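# Tuck a box end flap's tabs into the floor slots

## Task

Bend the top flap of the upright end wall over and press both of its tabs all the way into the floor slots. At the end that end wall and both long side walls must stand upright, the corner flaps at that end must be folded inward, and the box must rest on its bottom. Anything that stays in place only because the robot is holding it does not count.

## Robot and tools

Robot: two 6-joint arms with parallel-jaw grippers, named left_arm and right_arm. The names do not say which side of a camera image an arm is on. In the shared scene frame the origin is on the table top midway between the arms, +x points out over the table, +z points up, and left_arm sits on the +y side. Arm roots: left_arm at (+0.042, +0.229, 0) m, quat_wxyz (+1.000, 0, 0, +0.014); right_arm at (+0.033, -0.370, 0) m, quat_wxyz (+1.000, 0, 0, -0.016).

Tool execute_actions. Argument "actions" is a list holding one item or nothing, plus an optional "pictures" boolean (images come by default). An empty list sends nothing and just reports the state. A wait is {"steps": N} with N up to 300 control steps, counted from the previous result. A motion is {"rows": [...], "steps": N}, with 1 to 15 rows and N at most 15 (default 15); one control step is 1/30 s. Each row is used for one step and the final row repeats to fill the remaining steps. A refused call moves nothing.

Each row is one flat list of 14 numbers covering both arms, always all 14 even if one arm is idle: left_arm waist, shoulder, elbow, wrist pitch, wrist yaw, wrist roll, opening, then right_arm in the same seven-number order. The six joint numbers are absolute target angles in radians (the same values printed under Joint positions), not offsets. Stated ranges per joint: waist -2.618 to 3.054, shoulder 0.000 to 3.142, elbow 0.000 to 3.142, wrist pitch -1.571 to 1.571, wrist yaw -1.571 to 1.571, wrist roll -2.094 to 2.094. True ends may differ by up to 0.036 rad either way. A call is refused when a target exceeds a range end by more than 0.036 rad and lies farther out than the last reported angle. Targets beyond a real end are clipped to it, and a "joint sent to its limit" line may appear (possibly about an earlier move still running); its absence does not prove more travel is available. The opening is an absolute command on a -1 (closed) to +1 (fully open) scale.

Motion is speed-limited: each step the commanded angle stays within a lead of the measured one (waist 0.202, shoulder 0.258, elbow 0.238, wrist pitch 0.573, wrist yaw and roll 0.522 rad), and if targets would move a gripper more than 70 mm from where it is, all of that arm's targets are pulled back toward the measured angles. Arms keep heading for the last row sent, including during thinking and waits, until everything has nearly stopped or a step is HELD; after that only a new action moves them further. Fingers already opening or closing continue.

Results: a state line per arm gives end_effector_position (m) and end_effector_quat_wxyz in the scene frame; this point sits between the finger pads about 1 cm behind the tips, and its printed value can be off, more so at long reach. Fingers point along the gripper's +z and open along its y. Joint positions and Joint velocities list each arm's six joints (rad, rad/s) and then the finger gap (m, m/s; 0.094 m is fully open). grip_measured is the measured opening on the command scale; each gripper can read off by about 1 mm. "joint command not followed" means a clearance check altered or blocked some joint targets; HELD flags steps where all or part of your row was not sent. MOTOR HOT appears from 75 °C; OVER-TEMPERATURE FAULT lines report stops (an arm pauses at 90 °C, and at 100 °C it goes limp and drops).

Gripping: away from the ends of the scale, the fingers go to where grip_measured equals your command. To hold something, command about 0.03 below the current grip_measured; a smaller margin grips more gently. Pad force tops out near 50 to 62 N (less on some grippers, and less on parts under about 2 mm thick), with a short harder spike on first contact. Held parts may get tugged briefly and loose items nudged.

Cameras (504x504 each): cam_head_left, cam_head_right, cam_high, cam_low, cam_left_wrist, cam_right_wrist; calibration data is given with intrinsics and world-to-camera transforms, and wrist camera poses follow the arm joints. zoom_image takes "camera" (one of those names) and "region" [x0, y0, x1, y1] in pixels of that camera's latest image, origin top-left, at most 504 by 504, and returns an enlarged view. read_manual with optional "section" (only "licences") returns URDF licence text and moves nothing. finished_scene takes "scene", the number of the current scene, ends it for good, reports success and loads the next task.

Avoid: knocking or placing anything off the table, letting the arms collide or shove each other hard, dropping or slamming parts, very forceful pushing, and long loaded holds that overheat motors. Leave the flap seated on its own before ending the scene.

Each tool is called in YAML: its name, and indented under it one key for each argument.

## Session

execute_actions:
  actions: []

Scene clock: 0.00 s of 4500.00 s.
left_arm: end_effector_position=(+0.4282, +0.2471, +0.3928) grip_measured=-0.383 end_effector_quat_wxyz=(+0.692, -0.010, +0.722, +0.021) | right_arm: end_effector_position=(+0.4152, -0.3826, +0.4002) grip_measured=-0.390 end_effector_quat_wxyz=(+0.701, +0.010, +0.713, -0.019)
Joint positions: left_arm=[ 0.016  1.064  1.039 -0.016 -0.     0.017  0.029] | right_arm=[ 0.001  1.047  1.036 -0.007  0.011 -0.013  0.029]
Joint velocities: left_arm=[-0.007  0.007  0.007 -0.066  0.051 -0.007 -0.002] | right_arm=[-0.007 -0.012 -0.012  0.007 -0.007  0.007  0.001]
Motor temperatures (°C, as the motors report them): left_arm=[19 22 20 22 19 21] | right_arm=[20 21 20 18 20 20]

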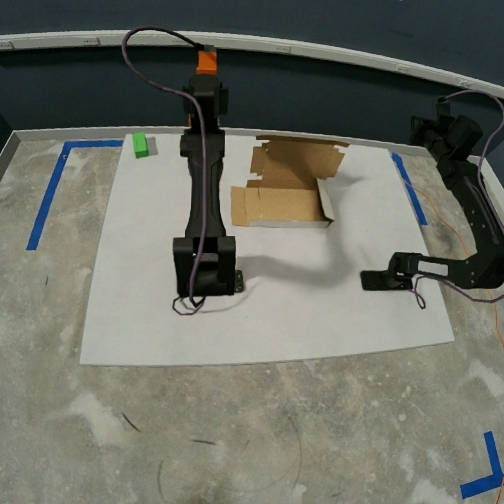

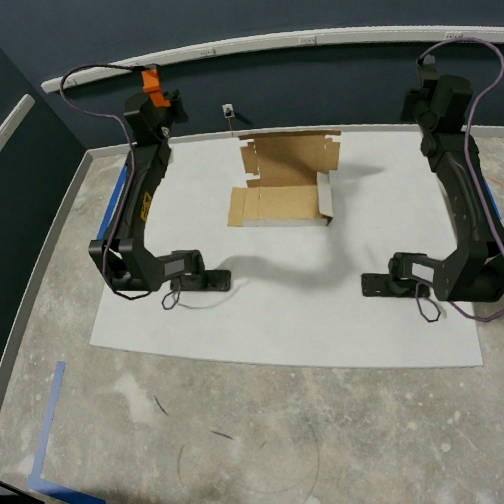

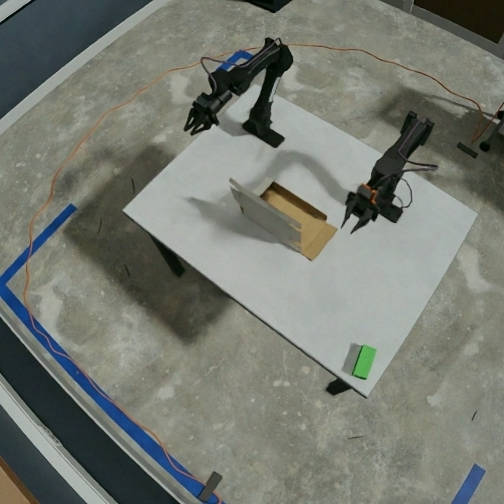

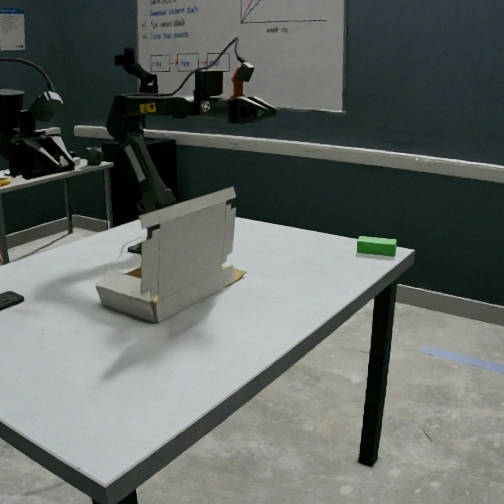

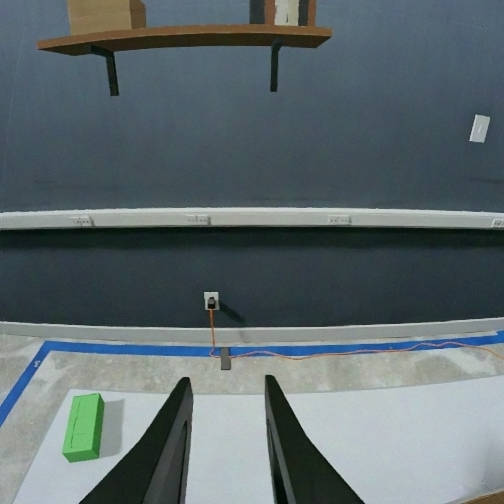

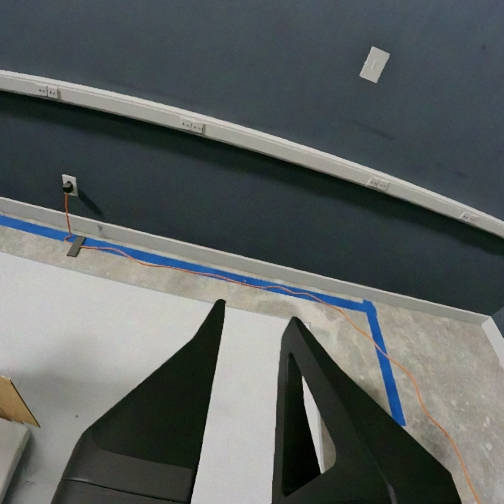

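zoom_image:
  camera: "cam_head_right"
  region: [200, 110, 360, 250]

zoom_image:
  camera: "cam_high"
  region: [200, 150, 360, 280]

zoom_image:
  camera: "cam_low"
  region: [70, 170, 270, 340]

Region (200, 110, 360, 250) of cam_head_right's 504x504 image, scaled by 3.150, with more detail than that image has; it fills the top 441 rows of this view, and the rest is white.

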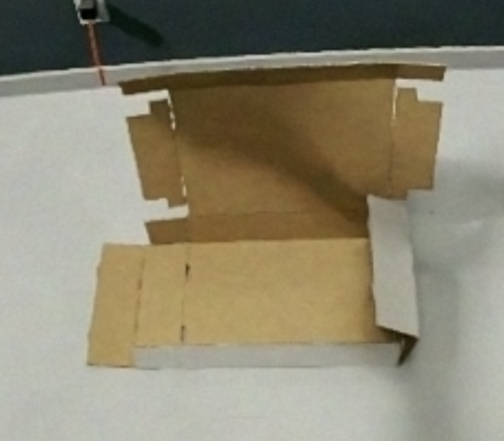

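Region (200, 150, 360, 280) of cam_high's 504x504 image, scaled by 3.150, with more detail than that image has; it fills the top 410 rows of this view, and the rest is white.

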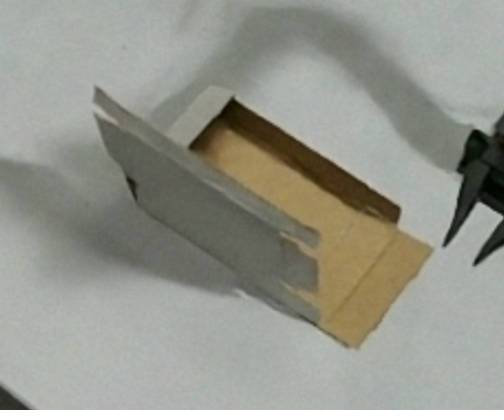

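Region (70, 170, 270, 340) of cam_low's 504x504 image, scaled by 2.520, with more detail than that image has; it fills the top 428 rows of this view, and the rest is white.

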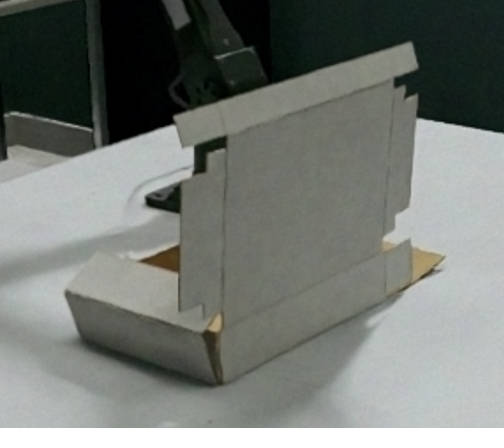

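execute_actions:
  actions:
    - {"rows":[[0.016,1.064,1.039,0,0,0,-0.4,0.705,1.789,1.518,-1.30,0,0.67,1]]}
  pictures: false

execute_actions:
  actions:
    - {"steps":60}

Scene clock: 41.53 s of 4500.00 s.
left_arm: end_effector_position=(+0.4283, +0.2471, +0.3973) grip_measured=-0.398 end_effector_quat_wxyz=(+0.698, -0.013, +0.715, +0.018) | right_arm: end_effector_position=(+0.4162, -0.1517, +0.1895) grip_measured=+1.000 end_effector_quat_wxyz=(+0.263, +0.016, +0.953, +0.149)
Joint positions: left_arm=[ 0.016  1.064  1.039  0.002 -0.     0.007  0.028] | right_arm=[ 0.552  1.668  1.473 -0.762  0.011  0.55   0.094]
Joint velocities: left_arm=[ 0.012 -0.007  0.007  0.022  0.037  0.037  0.   ] | right_arm=[ 0.974  0.799  0.017 -1.575 -0.051  0.359  0.   ]
Motor temperatures (°C, as the motors report them): left_arm=[19 23 23 29 19 21] | right_arm=[20 22 24 25 20 20]
Steps of this call (steps 1 to 90: nothing new was sent; then 38.03 s passed at rest; steps 91 to 105: all 15 steps of this action). Readings (joint positions):
91: left_arm=[0.016 1.064 1.039 -0.015 -0.000 0.015] | right_arm=[0.019 1.063 1.061 -0.059 0.021 0.036]
92: left_arm=[0.016 1.064 1.039 -0.012 -0.000 0.014] | right_arm=[0.057 1.100 1.113 -0.133 0.024 0.103]
94: left_arm=[0.016 1.064 1.039 -0.006 -0.000 0.011] | right_arm=[0.150 1.202 1.219 -0.261 0.022 0.230]
98: left_arm=[0.016 1.064 1.039 -0.001 -0.000 0.008] | right_arm=[0.324 1.420 1.391 -0.498 0.017 0.405]
105: the state above

Scene clock: 43.53 s of 4500.00 s.
left_arm: end_effector_position=(+0.4283, +0.2471, +0.3975) grip_measured=-0.398 end_effector_quat_wxyz=(+0.699, -0.013, +0.715, +0.018) | right_arm: end_effector_position=(+0.2821, -0.1663, +0.1025) grip_measured=+1.000 end_effector_quat_wxyz=(-0.024, -0.007, +1.000, -0.015)
Joint positions: left_arm=[ 0.016  1.064  1.039  0.002 -0.     0.007  0.028] | right_arm=[ 0.71   1.818  1.482 -1.292 -0.007  0.664  0.094]
Joint velocities: left_arm=[-0.007 -0.002 -0.007 -0.037 -0.007 -0.051  0.001] | right_arm=[-0.012  0.017 -0.007  0.022  0.022  0.037  0.   ]
Motor temperatures (°C, as the motors report them): left_arm=[19 23 23 29 19 21] | right_arm=[20 22 24 25 20 20]
Steps of this call (steps 1 to 45: the robot went on to your last target; steps 46 to 60: nothing new was sent). Readings (joint positions):
1: left_arm=[0.016 1.064 1.039 0.002 -0.000 0.007] | right_arm=[0.587 1.696 1.473 -0.820 0.011 0.563]
2: left_arm=[0.016 1.064 1.039 0.002 -0.000 0.007] | right_arm=[0.621 1.725 1.473 -0.886 0.009 0.579]
4: left_arm=[0.016 1.064 1.039 0.002 -0.000 0.007] | right_arm=[0.683 1.779 1.473 -1.028 0.003 0.608]
8: left_arm=[0.016 1.064 1.039 0.002 -0.000 0.007] | right_arm=[0.719 1.819 1.473 -1.195 -0.007 0.640]
60: the state above
All arms were judged still, so your last target was given up. Only a new action makes them travel on or press farther. Fingers that are still opening or closing keep moving.
camera_calibration (this result's frames):
cam_left_wrist: T_world_to_cam=[[-0.00947277, -0.999955, -0.00103558, 0.243877], [-0.499589, 0.00562981, -0.866244, 0.6121], [0.866211, -0.00768837, -0.49962, -0.0683057], [0, 0, 0, 1]] pos_world=[0.367276, 0.239895, 0.496354]
cam_right_wrist: T_world_to_cam=[[0.296817, -0.954812, -0.0153, -0.237828], [-0.766957, -0.247904, 0.591879, 0.151677], [-0.568926, -0.163945, -0.805881, 0.326304], [0, 0, 0, 1]] pos_world=[0.372564, -0.135983, 0.169549]

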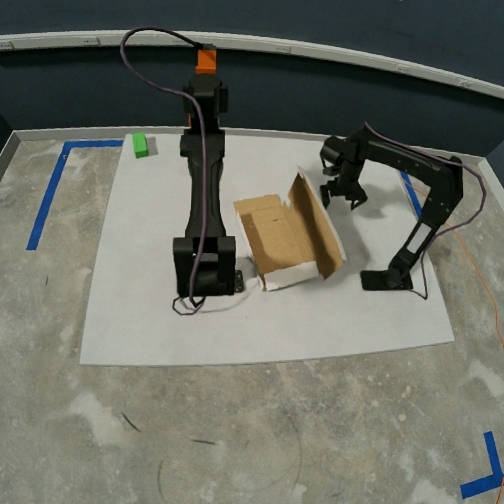

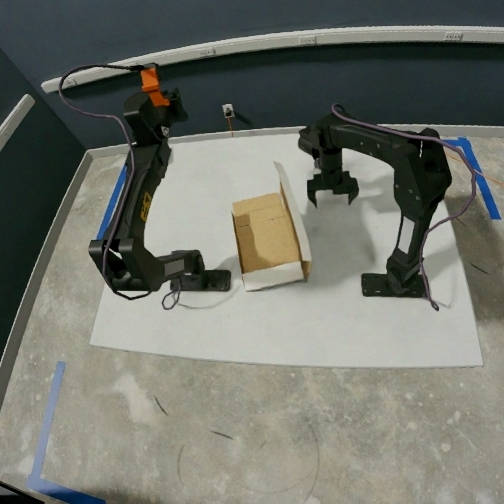

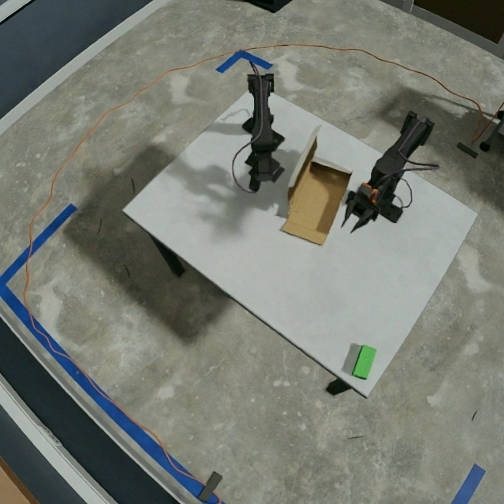

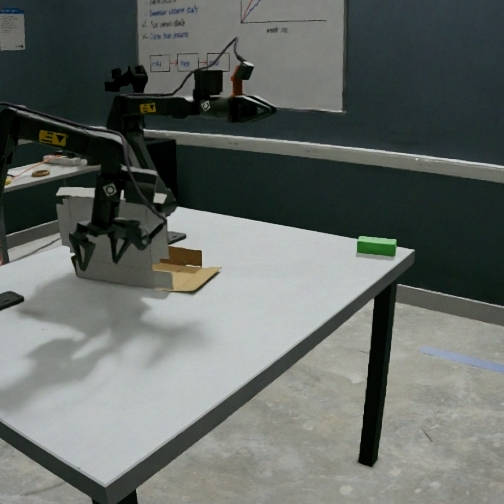

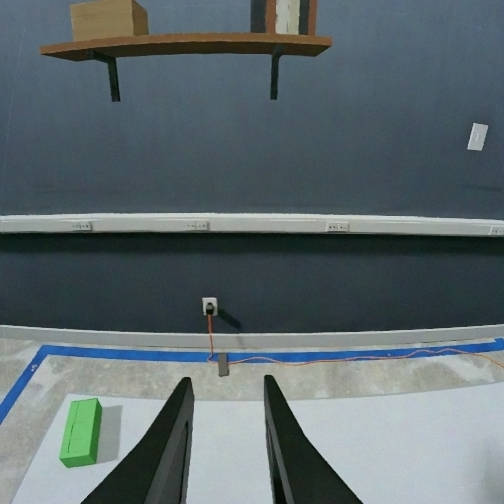

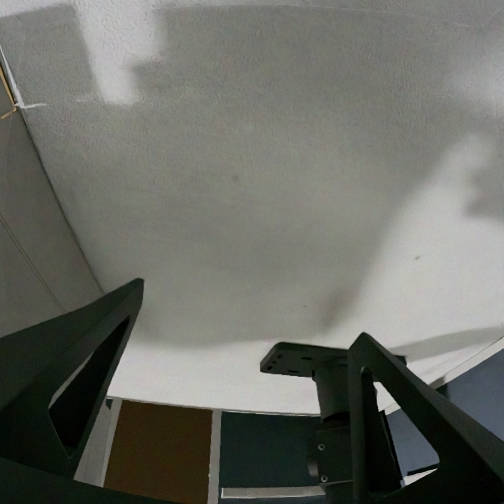

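Oops, I swept the lid and rotated the box. It's now within the left arm's reach.

zoom_image:
  camera: "cam_head_right"
  region: [200, 150, 360, 310]

zoom_image:
  camera: "cam_head_left"
  region: [210, 150, 370, 310]

zoom_image:
  camera: "cam_high"
  region: [250, 110, 390, 250]

Region (200, 150, 360, 310) of cam_head_right's 504x504 image, scaled by 3.150, with more detail than that image has.

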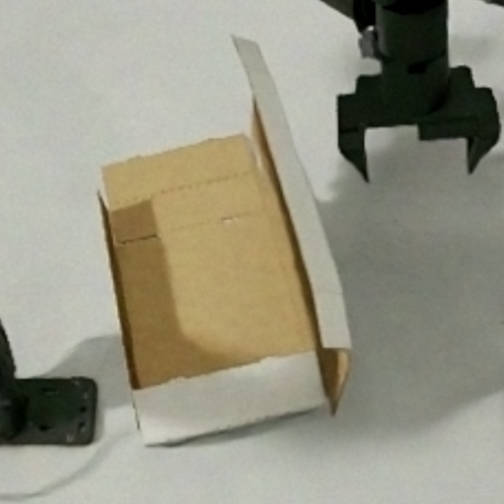

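Region (210, 150, 370, 310) of cam_head_left's 504x504 image, scaled by 3.150, with more detail than that image has.

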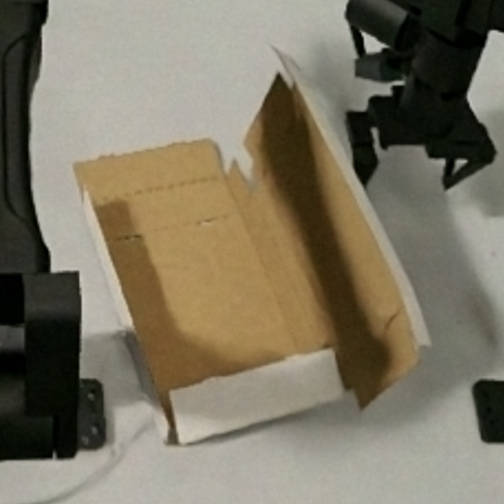

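Region (250, 110, 390, 250) of cam_high's 504x504 image, scaled by 3.600, with more detail than that image has.

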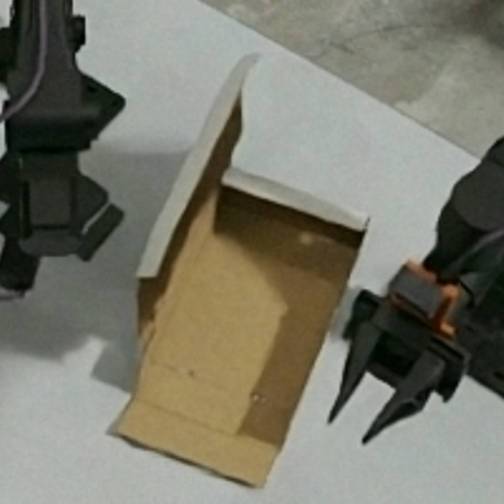

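execute_actions:
  actions:
    - {"rows":[[0.016,1.023,0.93,-1.136,0,-0.36,1,0.705,1.789,1.518,-1.30,0,0.67,1]]}
  pictures: false

execute_actions:
  actions:
    - {"steps":30}
  pictures: false

execute_actions:
  actions:
    - {"rows":[[-1.741,1.023,0.93,-1.136,0,-0.36,1,0.705,1.789,1.518,-1.30,0,0.67,1]]}
  pictures: false

execute_actions:
  actions:
    - {"steps":60}

Scene clock: 73.43 s of 4500.00 s.
left_arm: end_effector_position=(+0.3279, +0.2427, +0.1844) grip_measured=+1.000 end_effector_quat_wxyz=(+0.311, -0.165, +0.935, -0.041) | right_arm: end_effector_position=(+0.2821, -0.1663, +0.1025) grip_measured=+1.000 end_effector_quat_wxyz=(-0.024, -0.007, +1.000, -0.015)
Joint positions: left_arm=[ 0.016  1.052  0.956 -0.838 -0.    -0.305  0.094] | right_arm=[ 0.71   1.818  1.482 -1.292 -0.007  0.664  0.094]
Joint velocities: left_arm=[-0.017  0.002 -0.1   -1.839 -0.007 -0.344  0.   ] | right_arm=[-0.002  0.007 -0.002 -0.081 -0.081 -0.037  0.   ]
Motor temperatures (°C, as the motors report them): left_arm=[19 23 23 32 19 21] | right_arm=[20 26 24 21 20 20]
Steps of this call (steps 1 to 90: nothing new was sent; then 26.40 s passed at rest; steps 91 to 105: all 15 steps of this action). Readings (joint positions):
91: left_arm=[0.016 1.063 1.038 -0.019 -0.000 -0.021] | right_arm=[0.710 1.818 1.482 -1.292 -0.007 0.664]
92: left_arm=[0.016 1.057 1.033 -0.061 -0.000 -0.056] | right_arm=[0.710 1.818 1.482 -1.292 -0.007 0.664]
94: left_arm=[0.016 1.052 1.016 -0.156 -0.000 -0.115] | right_arm=[0.710 1.818 1.482 -1.292 -0.007 0.664]
98: left_arm=[0.016 1.052 0.982 -0.383 -0.000 -0.207] | right_arm=[0.710 1.818 1.482 -1.292 -0.007 0.664]
105: the state above

Scene clock: 74.43 s of 4500.00 s.
left_arm: end_effector_position=(+0.2665, +0.2400, +0.1479) grip_measured=+1.000 end_effector_quat_wxyz=(+0.174, -0.195, +0.965, -0.027) | right_arm: end_effector_position=(+0.2821, -0.1663, +0.1025) grip_measured=+1.000 end_effector_quat_wxyz=(-0.024, -0.007, +1.000, -0.015)
Joint positions: left_arm=[ 0.016  1.052  0.943 -1.109 -0.    -0.354  0.094] | right_arm=[ 0.71   1.818  1.482 -1.292 -0.007  0.664  0.094]
Joint velocities: left_arm=[-0.002  0.007  0.007 -0.066 -0.037 -0.022  0.   ] | right_arm=[ 0.002 -0.012 -0.007 -0.037 -0.022  0.037  0.   ]
Motor temperatures (°C, as the motors report them): left_arm=[19 23 23 32 19 21] | right_arm=[20 26 24 21 20 20]
Steps of this call (steps 1 to 30: the robot went on to your last target). Readings (joint positions):
1: left_arm=[0.016 1.052 0.952 -0.896 -0.000 -0.315] | right_arm=[0.710 1.818 1.482 -1.292 -0.007 0.664]
2: left_arm=[0.016 1.052 0.948 -0.944 -0.000 -0.323] | right_arm=[0.710 1.818 1.482 -1.292 -0.007 0.664]
4: left_arm=[0.016 1.052 0.943 -1.014 -0.000 -0.334] | right_arm=[0.710 1.818 1.482 -1.292 -0.007 0.664]
8: left_arm=[0.016 1.052 0.943 -1.077 -0.000 -0.346] | right_arm=[0.710 1.818 1.482 -1.292 -0.007 0.664]
30: the state above
All arms were judged still, so your last target was given up. Only a new action makes them travel on or press farther. Fingers that are still opening or closing keep moving.

Scene clock: 74.93 s of 4500.00 s.
left_arm: end_effector_position=(+0.1652, +0.0412, +0.1479) grip_measured=+1.000 end_effector_quat_wxyz=(+0.137, +0.309, +0.935, -0.110) | right_arm: end_effector_position=(+0.2821, -0.1663, +0.1025) grip_measured=+1.000 end_effector_quat_wxyz=(-0.024, -0.007, +1.000, -0.015)
Joint positions: left_arm=[-1.023  1.052  0.943 -1.109 -0.001 -0.357  0.094] | right_arm=[ 0.71   1.818  1.482 -1.292 -0.007  0.664  0.094]
Joint velocities: left_arm=[-2.103  0.012 -0.012 -0.007 -0.007  0.022  0.   ] | right_arm=[ 0.007 -0.002  0.002  0.007 -0.081 -0.022  0.   ]
Motor temperatures (°C, as the motors report them): left_arm=[19 23 23 32 19 21] | right_arm=[20 26 24 21 20 20]
Steps of this call (steps 1 to 15: all 15 steps of this action). Readings (joint positions):
1: left_arm=[-0.010 1.052 0.943 -1.109 -0.013 -0.357] | right_arm=[0.710 1.818 1.482 -1.292 -0.007 0.664]
2: left_arm=[-0.075 1.052 0.943 -1.109 -0.015 -0.357] | right_arm=[0.710 1.818 1.482 -1.292 -0.007 0.664]
4: left_arm=[-0.222 1.052 0.943 -1.109 -0.010 -0.357] | right_arm=[0.710 1.818 1.482 -1.292 -0.007 0.664]
8: left_arm=[-0.513 1.052 0.943 -1.109 -0.005 -0.357] | right_arm=[0.710 1.818 1.482 -1.292 -0.007 0.664]
15: the state above

Scene clock: 76.93 s of 4500.00 s.
left_arm: end_effector_position=(+0.0104, +0.0065, +0.1479) grip_measured=+1.000 end_effector_quat_wxyz=(+0.087, +0.617, +0.767, -0.153) | right_arm: end_effector_position=(+0.2821, -0.1663, +0.1025) grip_measured=+1.000 end_effector_quat_wxyz=(-0.024, -0.007, +1.000, -0.015)
Joint positions: left_arm=[-1.737  1.052  0.943 -1.109  0.007 -0.357  0.094] | right_arm=[ 0.71   1.818  1.482 -1.292 -0.007  0.664  0.094]
Joint velocities: left_arm=[-0.002  0.002 -0.017  0.022  0.022 -0.081  0.   ] | right_arm=[ 0.007 -0.007  0.007  0.007  0.007 -0.051  0.   ]
Motor temperatures (°C, as the motors report them): left_arm=[19 23 23 31 19 21] | right_arm=[20 26 24 21 20 20]
Steps of this call (steps 1 to 30: the robot went on to your last target; steps 31 to 60: nothing new was sent). Readings (joint positions):
1: left_arm=[-1.095 1.052 0.943 -1.109 -0.001 -0.357] | right_arm=[0.710 1.818 1.482 -1.292 -0.007 0.664]
2: left_arm=[-1.168 1.052 0.943 -1.109 -0.001 -0.357] | right_arm=[0.710 1.818 1.482 -1.292 -0.007 0.664]
4: left_arm=[-1.314 1.052 0.943 -1.109 -0.000 -0.357] | right_arm=[0.710 1.818 1.482 -1.292 -0.007 0.664]
8: left_arm=[-1.605 1.052 0.943 -1.109 0.000 -0.357] | right_arm=[0.710 1.818 1.482 -1.292 -0.007 0.664]
60: the state above
All arms were judged still, so your last target was given up. Only a new action makes them travel on or press farther. Fingers that are still opening or closing keep moving.
camera_calibration (this result's frames):
cam_left_wrist: T_world_to_cam=[[-0.967578, -0.178487, 0.178705, -0.0229202], [-0.14957, 0.97505, 0.164029, 0.0261648], [-0.203524, 0.131982, -0.970133, 0.246928], [0, 0, 0, 1]] pos_world=[0.0319922, -0.0621931, 0.239358]
cam_right_wrist: T_world_to_cam=[[0.296454, -0.954925, -0.015279, -0.237746], [-0.767058, -0.247601, 0.591875, 0.151757], [-0.568979, -0.163744, -0.805885, 0.326353], [0, 0, 0, 1]] pos_world=[0.372575, -0.136017, 0.169549]

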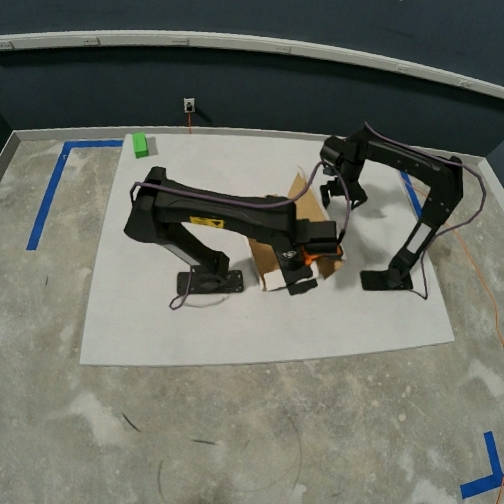

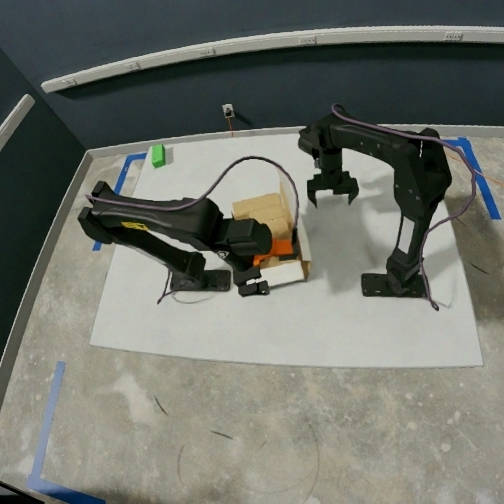

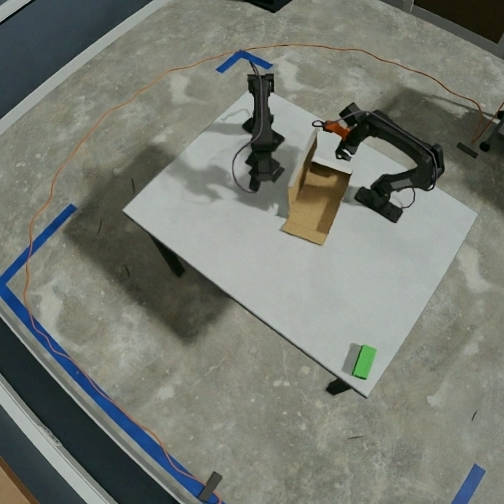

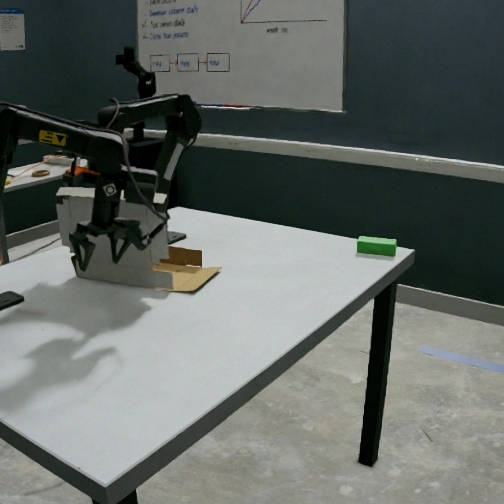

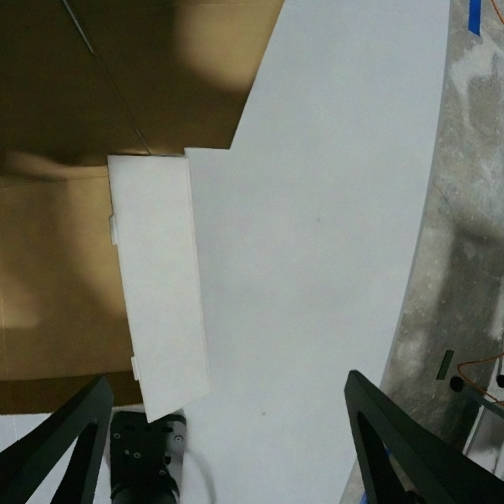

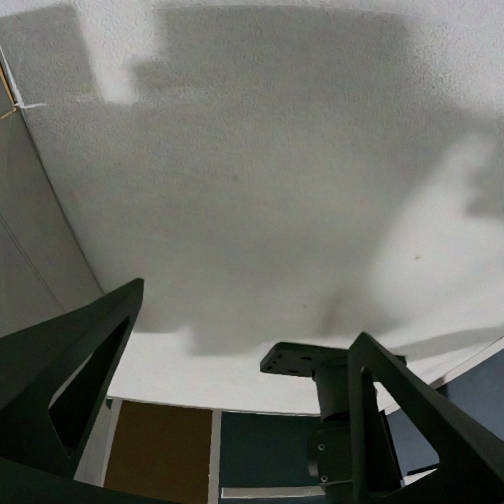

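execute_actions:
  actions:
    - {"rows":[[-1.741,1.06,0.62,-0.80,0,-0.36,1,0.705,1.789,1.518,-1.30,0,0.67,1]]}
  pictures: false

execute_actions:
  actions:
    - {"steps":20}
  pictures: false

execute_actions:
  actions:
    - {"rows":[[-1.741,1.07,0.49,-0.66,0,-0.36,1,0.705,1.789,1.518,-1.30,0,0.67,1]]}
  pictures: false

execute_actions:
  actions:
    - {"steps":20}

Scene clock: 89.03 s of 4500.00 s.
left_arm: end_effector_position=(+0.0127, +0.0175, +0.0619) grip_measured=+1.000 end_effector_quat_wxyz=(+0.078, +0.618, +0.771, -0.133) | right_arm: end_effector_position=(+0.2821, -0.1663, +0.1025) grip_measured=+1.000 end_effector_quat_wxyz=(-0.024, -0.007, +1.000, -0.015)
Joint positions: left_arm=[-1.737  1.06   0.619 -0.82   0.003 -0.357  0.094] | right_arm=[ 0.71   1.818  1.482 -1.292 -0.007  0.664  0.094]
Joint velocities: left_arm=[-0.012  0.012  0.022  0.139  0.037  0.037  0.   ] | right_arm=[-0.022 -0.002 -0.007 -0.022  0.007  0.007  0.   ]
Motor temperatures (°C, as the motors report them): left_arm=[19 23 23 29 19 21] | right_arm=[20 26 25 21 20 20]
Steps of this call (steps 1 to 90: nothing new was sent; then 8.60 s passed at rest; steps 91 to 105: all 15 steps of this action). Readings (joint positions):
91: left_arm=[-1.737 1.047 0.914 -1.065 0.007 -0.357] | right_arm=[0.710 1.818 1.482 -1.292 -0.007 0.664]
92: left_arm=[-1.737 1.041 0.856 -0.984 0.007 -0.357] | right_arm=[0.710 1.818 1.482 -1.292 -0.007 0.664]
94: left_arm=[-1.737 1.046 0.722 -0.893 0.007 -0.357] | right_arm=[0.710 1.818 1.482 -1.292 -0.007 0.664]
98: left_arm=[-1.737 1.060 0.619 -0.876 0.003 -0.357] | right_arm=[0.710 1.818 1.482 -1.292 -0.007 0.664]
105: the state above

Scene clock: 89.70 s of 4500.00 s.
left_arm: end_effector_position=(+0.0123, +0.0147, +0.0629) grip_measured=+1.000 end_effector_quat_wxyz=(+0.081, +0.618, +0.770, -0.138) | right_arm: end_effector_position=(+0.2821, -0.1663, +0.1025) grip_measured=+1.000 end_effector_quat_wxyz=(-0.024, -0.007, +1.000, -0.015)
Joint positions: left_arm=[-1.737  1.06   0.619 -0.808  0.003 -0.357  0.094] | right_arm=[ 0.71   1.818  1.482 -1.292 -0.007  0.664  0.094]
Joint velocities: left_arm=[ 0.032 -0.012  0.017 -0.051  0.037  0.037  0.   ] | right_arm=[-0.007  0.002  0.012 -0.051 -0.007 -0.007  0.   ]
Motor temperatures (°C, as the motors report them): left_arm=[19 23 23 29 19 21] | right_arm=[20 26 25 21 20 20]
Steps of this call (steps 1 to 20: the robot went on to your last target). Readings (joint positions):
1: left_arm=[-1.737 1.060 0.619 -0.817 0.003 -0.357] | right_arm=[0.710 1.818 1.482 -1.292 -0.007 0.664]
2: left_arm=[-1.737 1.060 0.619 -0.815 0.003 -0.357] | right_arm=[0.710 1.818 1.482 -1.292 -0.007 0.664]
4: left_arm=[-1.737 1.060 0.619 -0.812 0.003 -0.357] | right_arm=[0.710 1.818 1.482 -1.292 -0.007 0.664]
8: left_arm=[-1.737 1.060 0.619 -0.810 0.003 -0.357] | right_arm=[0.710 1.818 1.482 -1.292 -0.007 0.664]
20: the state above

Scene clock: 90.20 s of 4500.00 s.
left_arm: end_effector_position=(+0.0161, +0.0089, +0.0433) grip_measured=+1.000 end_effector_quat_wxyz=(+0.104, +0.614, +0.767, -0.152) | right_arm: end_effector_position=(+0.2821, -0.1664, +0.1025) grip_measured=+1.000 end_effector_quat_wxyz=(-0.024, -0.007, +1.000, -0.015)
Joint positions: left_arm=[-1.737  1.06   0.522 -0.663 -0.022 -0.355  0.094] | right_arm=[ 0.71   1.818  1.482 -1.292 -0.007  0.664  0.094]
Joint velocities: left_arm=[-0.002 -0.002 -0.012 -0.037  0.037 -0.007  0.   ] | right_arm=[ 0.017 -0.002 -0.027 -0.022 -0.037  0.022  0.   ]
Motor temperatures (°C, as the motors report them): left_arm=[19 23 23 29 19 21] | right_arm=[20 26 25 21 20 20]
Steps of this call (steps 1 to 15: all 15 steps of this action). Readings (joint positions):
1: left_arm=[-1.737 1.060 0.605 -0.785 0.003 -0.357] | right_arm=[0.710 1.818 1.482 -1.292 -0.007 0.664]
2: left_arm=[-1.737 1.060 0.580 -0.746 0.002 -0.357] | right_arm=[0.710 1.818 1.482 -1.292 -0.007 0.664]
4: left_arm=[-1.737 1.060 0.542 -0.703 -0.012 -0.356] | right_arm=[0.710 1.818 1.482 -1.292 -0.007 0.664]
8: left_arm=[-1.737 1.060 0.526 -0.677 -0.022 -0.355] | right_arm=[0.710 1.818 1.482 -1.292 -0.007 0.664]
15: the state above

Scene clock: 90.87 s of 4500.00 s.
left_arm: end_effector_position=(+0.0160, +0.0086, +0.0432) grip_measured=+1.000 end_effector_quat_wxyz=(+0.104, +0.614, +0.767, -0.153) | right_arm: end_effector_position=(+0.2821, -0.1664, +0.1025) grip_measured=+1.000 end_effector_quat_wxyz=(-0.024, -0.007, +1.000, -0.015)
Joint positions: left_arm=[-1.737  1.06   0.521 -0.661 -0.022 -0.355  0.094] | right_arm=[ 0.71   1.818  1.482 -1.292 -0.007  0.664  0.094]
Joint velocities: left_arm=[-0.017 -0.012 -0.012 -0.081 -0.007 -0.066  0.   ] | right_arm=[-0.002  0.002 -0.002 -0.007  0.037  0.007  0.   ]
Motor temperatures (°C, as the motors report them): left_arm=[19 23 23 29 19 21] | right_arm=[20 26 25 21 20 20]
Steps of this call (steps 1 to 15: the robot went on to your last target; steps 16 to 20: nothing new was sent). Readings (joint positions):
1: left_arm=[-1.737 1.060 0.522 -0.663 -0.022 -0.355] | right_arm=[0.710 1.818 1.482 -1.292 -0.007 0.664]
2: left_arm=[-1.737 1.060 0.522 -0.662 -0.022 -0.355] | right_arm=[0.710 1.818 1.482 -1.292 -0.007 0.664]
4: left_arm=[-1.737 1.060 0.522 -0.662 -0.022 -0.355] | right_arm=[0.710 1.818 1.482 -1.292 -0.007 0.664]
8: left_arm=[-1.737 1.060 0.521 -0.661 -0.022 -0.355] | right_arm=[0.710 1.818 1.482 -1.292 -0.007 0.664]
20: the state above
All arms were judged still, so your last target was given up. Only a new action makes them travel on or press farther. Fingers that are still opening or closing keep moving.
camera_calibration (this result's frames):
cam_left_wrist: T_world_to_cam=[[-0.970323, -0.183331, 0.157679, 0.0026146], [-0.162023, 0.976969, 0.13885, 0.0433872], [-0.179503, 0.109181, -0.97768, 0.146436], [0, 0, 0, 1]] pos_world=[0.0358525, -0.0578967, 0.136731]
cam_right_wrist: T_world_to_cam=[[0.296449, -0.954929, -0.0151384, -0.237795], [-0.766882, -0.247459, 0.592162, 0.151627], [-0.569219, -0.163937, -0.805677, 0.326319], [0, 0, 0, 1]] pos_world=[0.372521, -0.13606, 0.169521]

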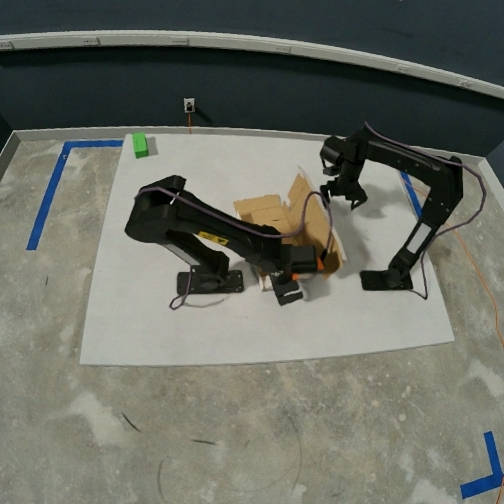

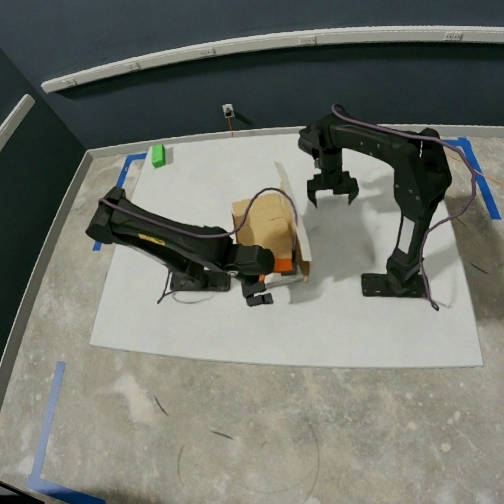

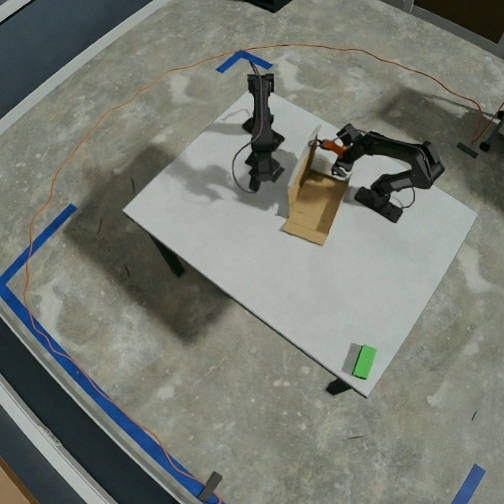

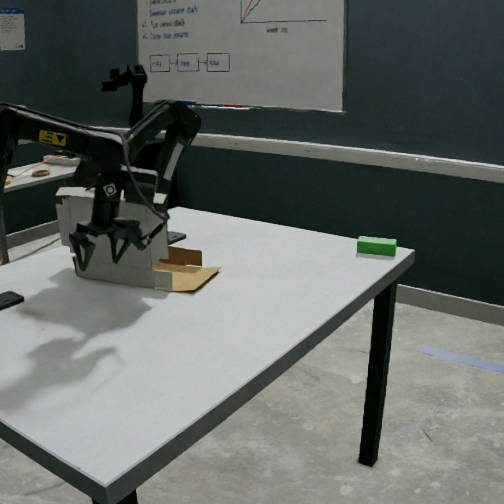

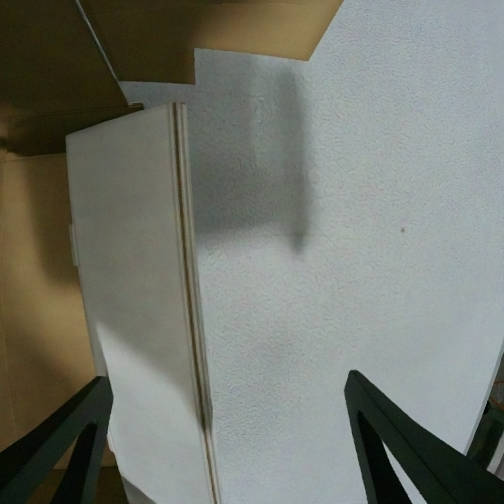

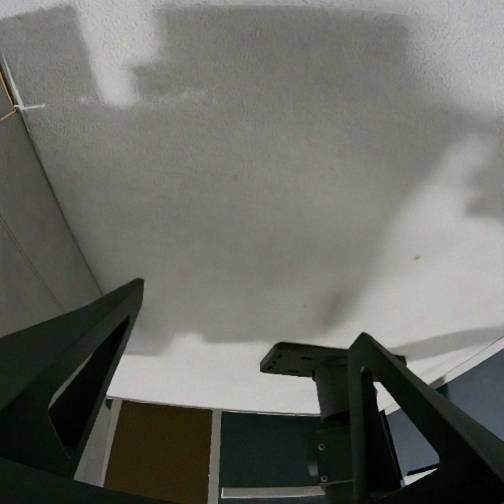

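The flap is folding down. I'll close the gripper while pressing lower.

execute_actions:
  actions:
    - {"rows":[[-1.741,1.07,0.45,-0.62,0,-0.36,0.6,0.705,1.789,1.518,-1.30,0,0.67,1],[-1.741,1.07,0.45,-0.62,0,-0.36,0.6,0.705,1.789,1.518,-1.30,0,0.67,1],[-1.741,1.07,0.45,-0.62,0,-0.36,0.5,0.705,1.789,1.518,-1.30,0,0.67,1],[-1.741,1.07,0.45,-0.62,0,-0.36,0.4,0.705,1.789,1.518,-1.30,0,0.67,1],[-1.741,1.07,0.45,-0.62,0,-0.36,0.3,0.705,1.789,1.518,-1.30,0,0.67,1],[-1.741,1.07,0.45,-0.62,0,-0.36,0.2,0.705,1.789,1.518,-1.30,0,0.67,1],[-1.741,1.07,0.45,-0.62,0,-0.36,0.1,0.705,1.789,1.518,-1.30,0,0.67,1],[-1.741,1.07,0.45,-0.62,0,-0.36,0,0.705,1.789,1.518,-1.30,0,0.67,1],[-1.741,1.07,0.45,-0.62,0,-0.36,-0.1,0.705,1.789,1.518,-1.30,0,0.67,1],[-1.741,1.07,0.45,-0.62,0,-0.36,-0.2,0.705,1.789,1.518,-1.30,0,0.67,1],[-1.741,1.07,0.45,-0.62,0,-0.36,-0.3,0.705,1.789,1.518,-1.30,0,0.67,1],[-1.741,1.07,0.45,-0.62,0,-0.36,-0.4,0.705,1.789,1.518,-1.30,0,0.67,1],[-1.741,1.07,0.45,-0.62,0,-0.36,-0.5,0.705,1.789,1.518,-1.30,0,0.67,1]]}
  pictures: false

execute_actions:
  actions:
    - {"rows":[[-1.741,1.07,0.45,-0.62,0,-0.36,-0.85,0.705,1.789,1.518,-1.30,0,0.67,1]]}

Scene clock: 106.67 s of 4500.00 s.
left_arm: end_effector_position=(+0.0137, +0.0061, +0.0361) grip_measured=-0.493 end_effector_quat_wxyz=(+0.106, +0.613, +0.765, -0.167) | right_arm: end_effector_position=(+0.2821, -0.1664, +0.1025) grip_measured=+1.000 end_effector_quat_wxyz=(-0.024, -0.007, +1.000, -0.015)
Joint positions: left_arm=[-1.737  1.06   0.482 -0.596 -0.011 -0.357  0.024] | right_arm=[ 0.71   1.818  1.482 -1.292 -0.007  0.664  0.094]
Joint velocities: left_arm=[-0.002  0.002 -0.002  0.095  0.051  0.051 -0.006] | right_arm=[ 0.012 -0.007 -0.007 -0.051 -0.007 -0.007  0.   ]
Motor temperatures (°C, as the motors report them): left_arm=[19 23 22 29 19 21] | right_arm=[20 27 25 21 20 20]
Steps of this call (steps 1 to 90: nothing new was sent; then 12.30 s passed at rest; steps 91 to 105: all 15 steps of this action). Readings (joint positions):
91: left_arm=[-1.737 1.060 0.517 -0.653 -0.023 -0.355] | right_arm=[0.710 1.818 1.482 -1.292 -0.007 0.664]
92: left_arm=[-1.737 1.060 0.507 -0.638 -0.023 -0.355] | right_arm=[0.710 1.818 1.482 -1.292 -0.007 0.664]
94: left_arm=[-1.737 1.060 0.493 -0.622 -0.025 -0.355] | right_arm=[0.710 1.818 1.482 -1.292 -0.007 0.664]
98: left_arm=[-1.737 1.060 0.484 -0.612 -0.025 -0.355] | right_arm=[0.710 1.818 1.482 -1.292 -0.007 0.664]
105: the state above

Scene clock: 107.17 s of 4500.00 s.
left_arm: end_effector_position=(+0.0131, +0.0052, +0.0365) grip_measured=-0.842 end_effector_quat_wxyz=(+0.106, +0.612, +0.765, -0.169) | right_arm: end_effector_position=(+0.2821, -0.1664, +0.1025) grip_measured=+1.000 end_effector_quat_wxyz=(-0.024, -0.007, +1.000, -0.015)
Joint positions: left_arm=[-1.737  1.06   0.482 -0.591 -0.009 -0.358  0.007] | right_arm=[ 0.71   1.818  1.482 -1.292 -0.007  0.664  0.094]
Joint velocities: left_arm=[-0.002 -0.012  0.017 -0.007  0.037 -0.037 -0.   ] | right_arm=[-0.027  0.002 -0.007 -0.051 -0.095 -0.066  0.   ]
Motor temperatures (°C, as the motors report them): left_arm=[19 23 22 29 19 21] | right_arm=[20 27 25 21 20 20]
Steps of this call (steps 1 to 15: all 15 steps of this action). Readings (joint positions):
1: left_arm=[-1.737 1.060 0.482 -0.595 -0.010 -0.358] | right_arm=[0.710 1.818 1.482 -1.292 -0.007 0.664]
2: left_arm=[-1.737 1.060 0.482 -0.592 -0.008 -0.358] | right_arm=[0.710 1.818 1.482 -1.292 -0.007 0.664]
4: left_arm=[-1.737 1.060 0.482 -0.591 -0.009 -0.358] | right_arm=[0.710 1.818 1.482 -1.292 -0.007 0.664]
8: left_arm=[-1.737 1.060 0.482 -0.591 -0.009 -0.358] | right_arm=[0.710 1.818 1.482 -1.292 -0.007 0.664]
15: the state above
camera_calibration (this result's frames):
cam_left_wrist: T_world_to_cam=[[-0.967933, -0.17578, 0.179464, -0.000625817], [-0.156987, 0.980982, 0.114143, 0.0480474], [-0.196115, 0.0823094, -0.97712, 0.140061], [0, 0, 0, 1]] pos_world=[0.034405, -0.058772, 0.131484]
cam_right_wrist: T_world_to_cam=[[0.296449, -0.954929, -0.0151384, -0.237795], [-0.766882, -0.247459, 0.592162, 0.151627], [-0.569219, -0.163937, -0.805677, 0.326319], [0, 0, 0, 1]] pos_world=[0.372521, -0.13606, 0.169521]

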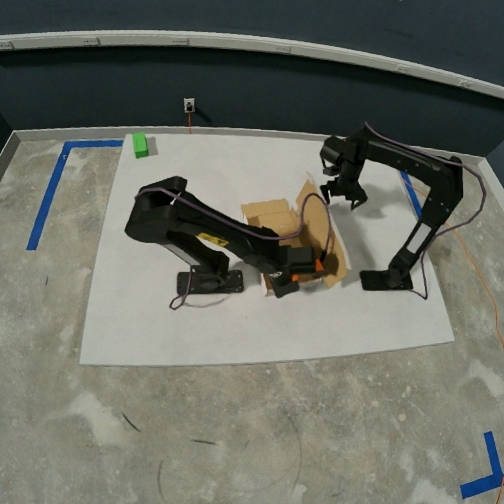

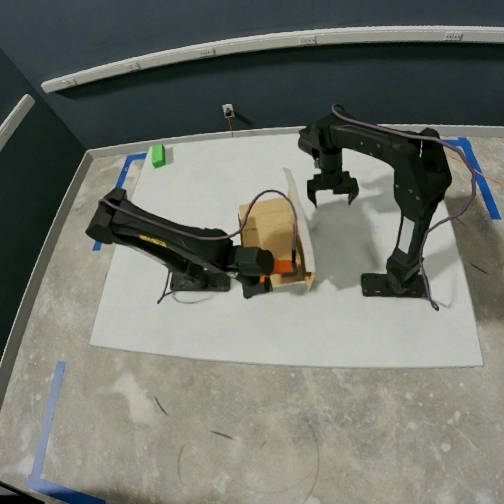

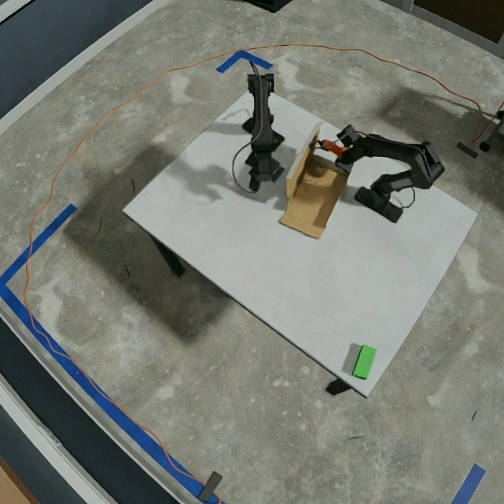

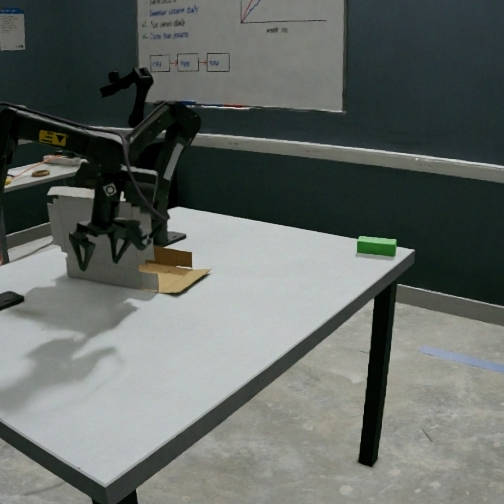

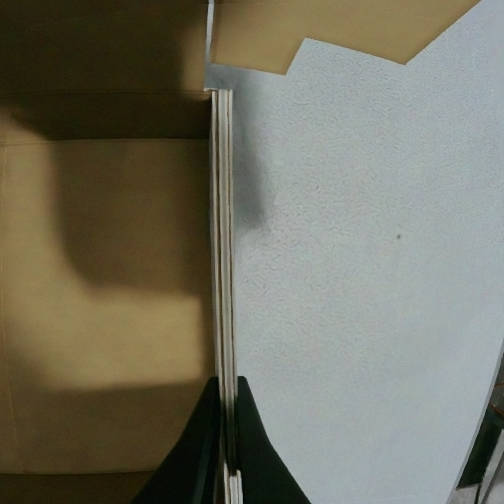

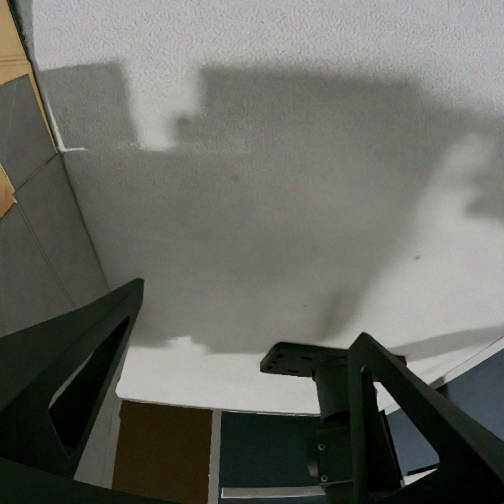

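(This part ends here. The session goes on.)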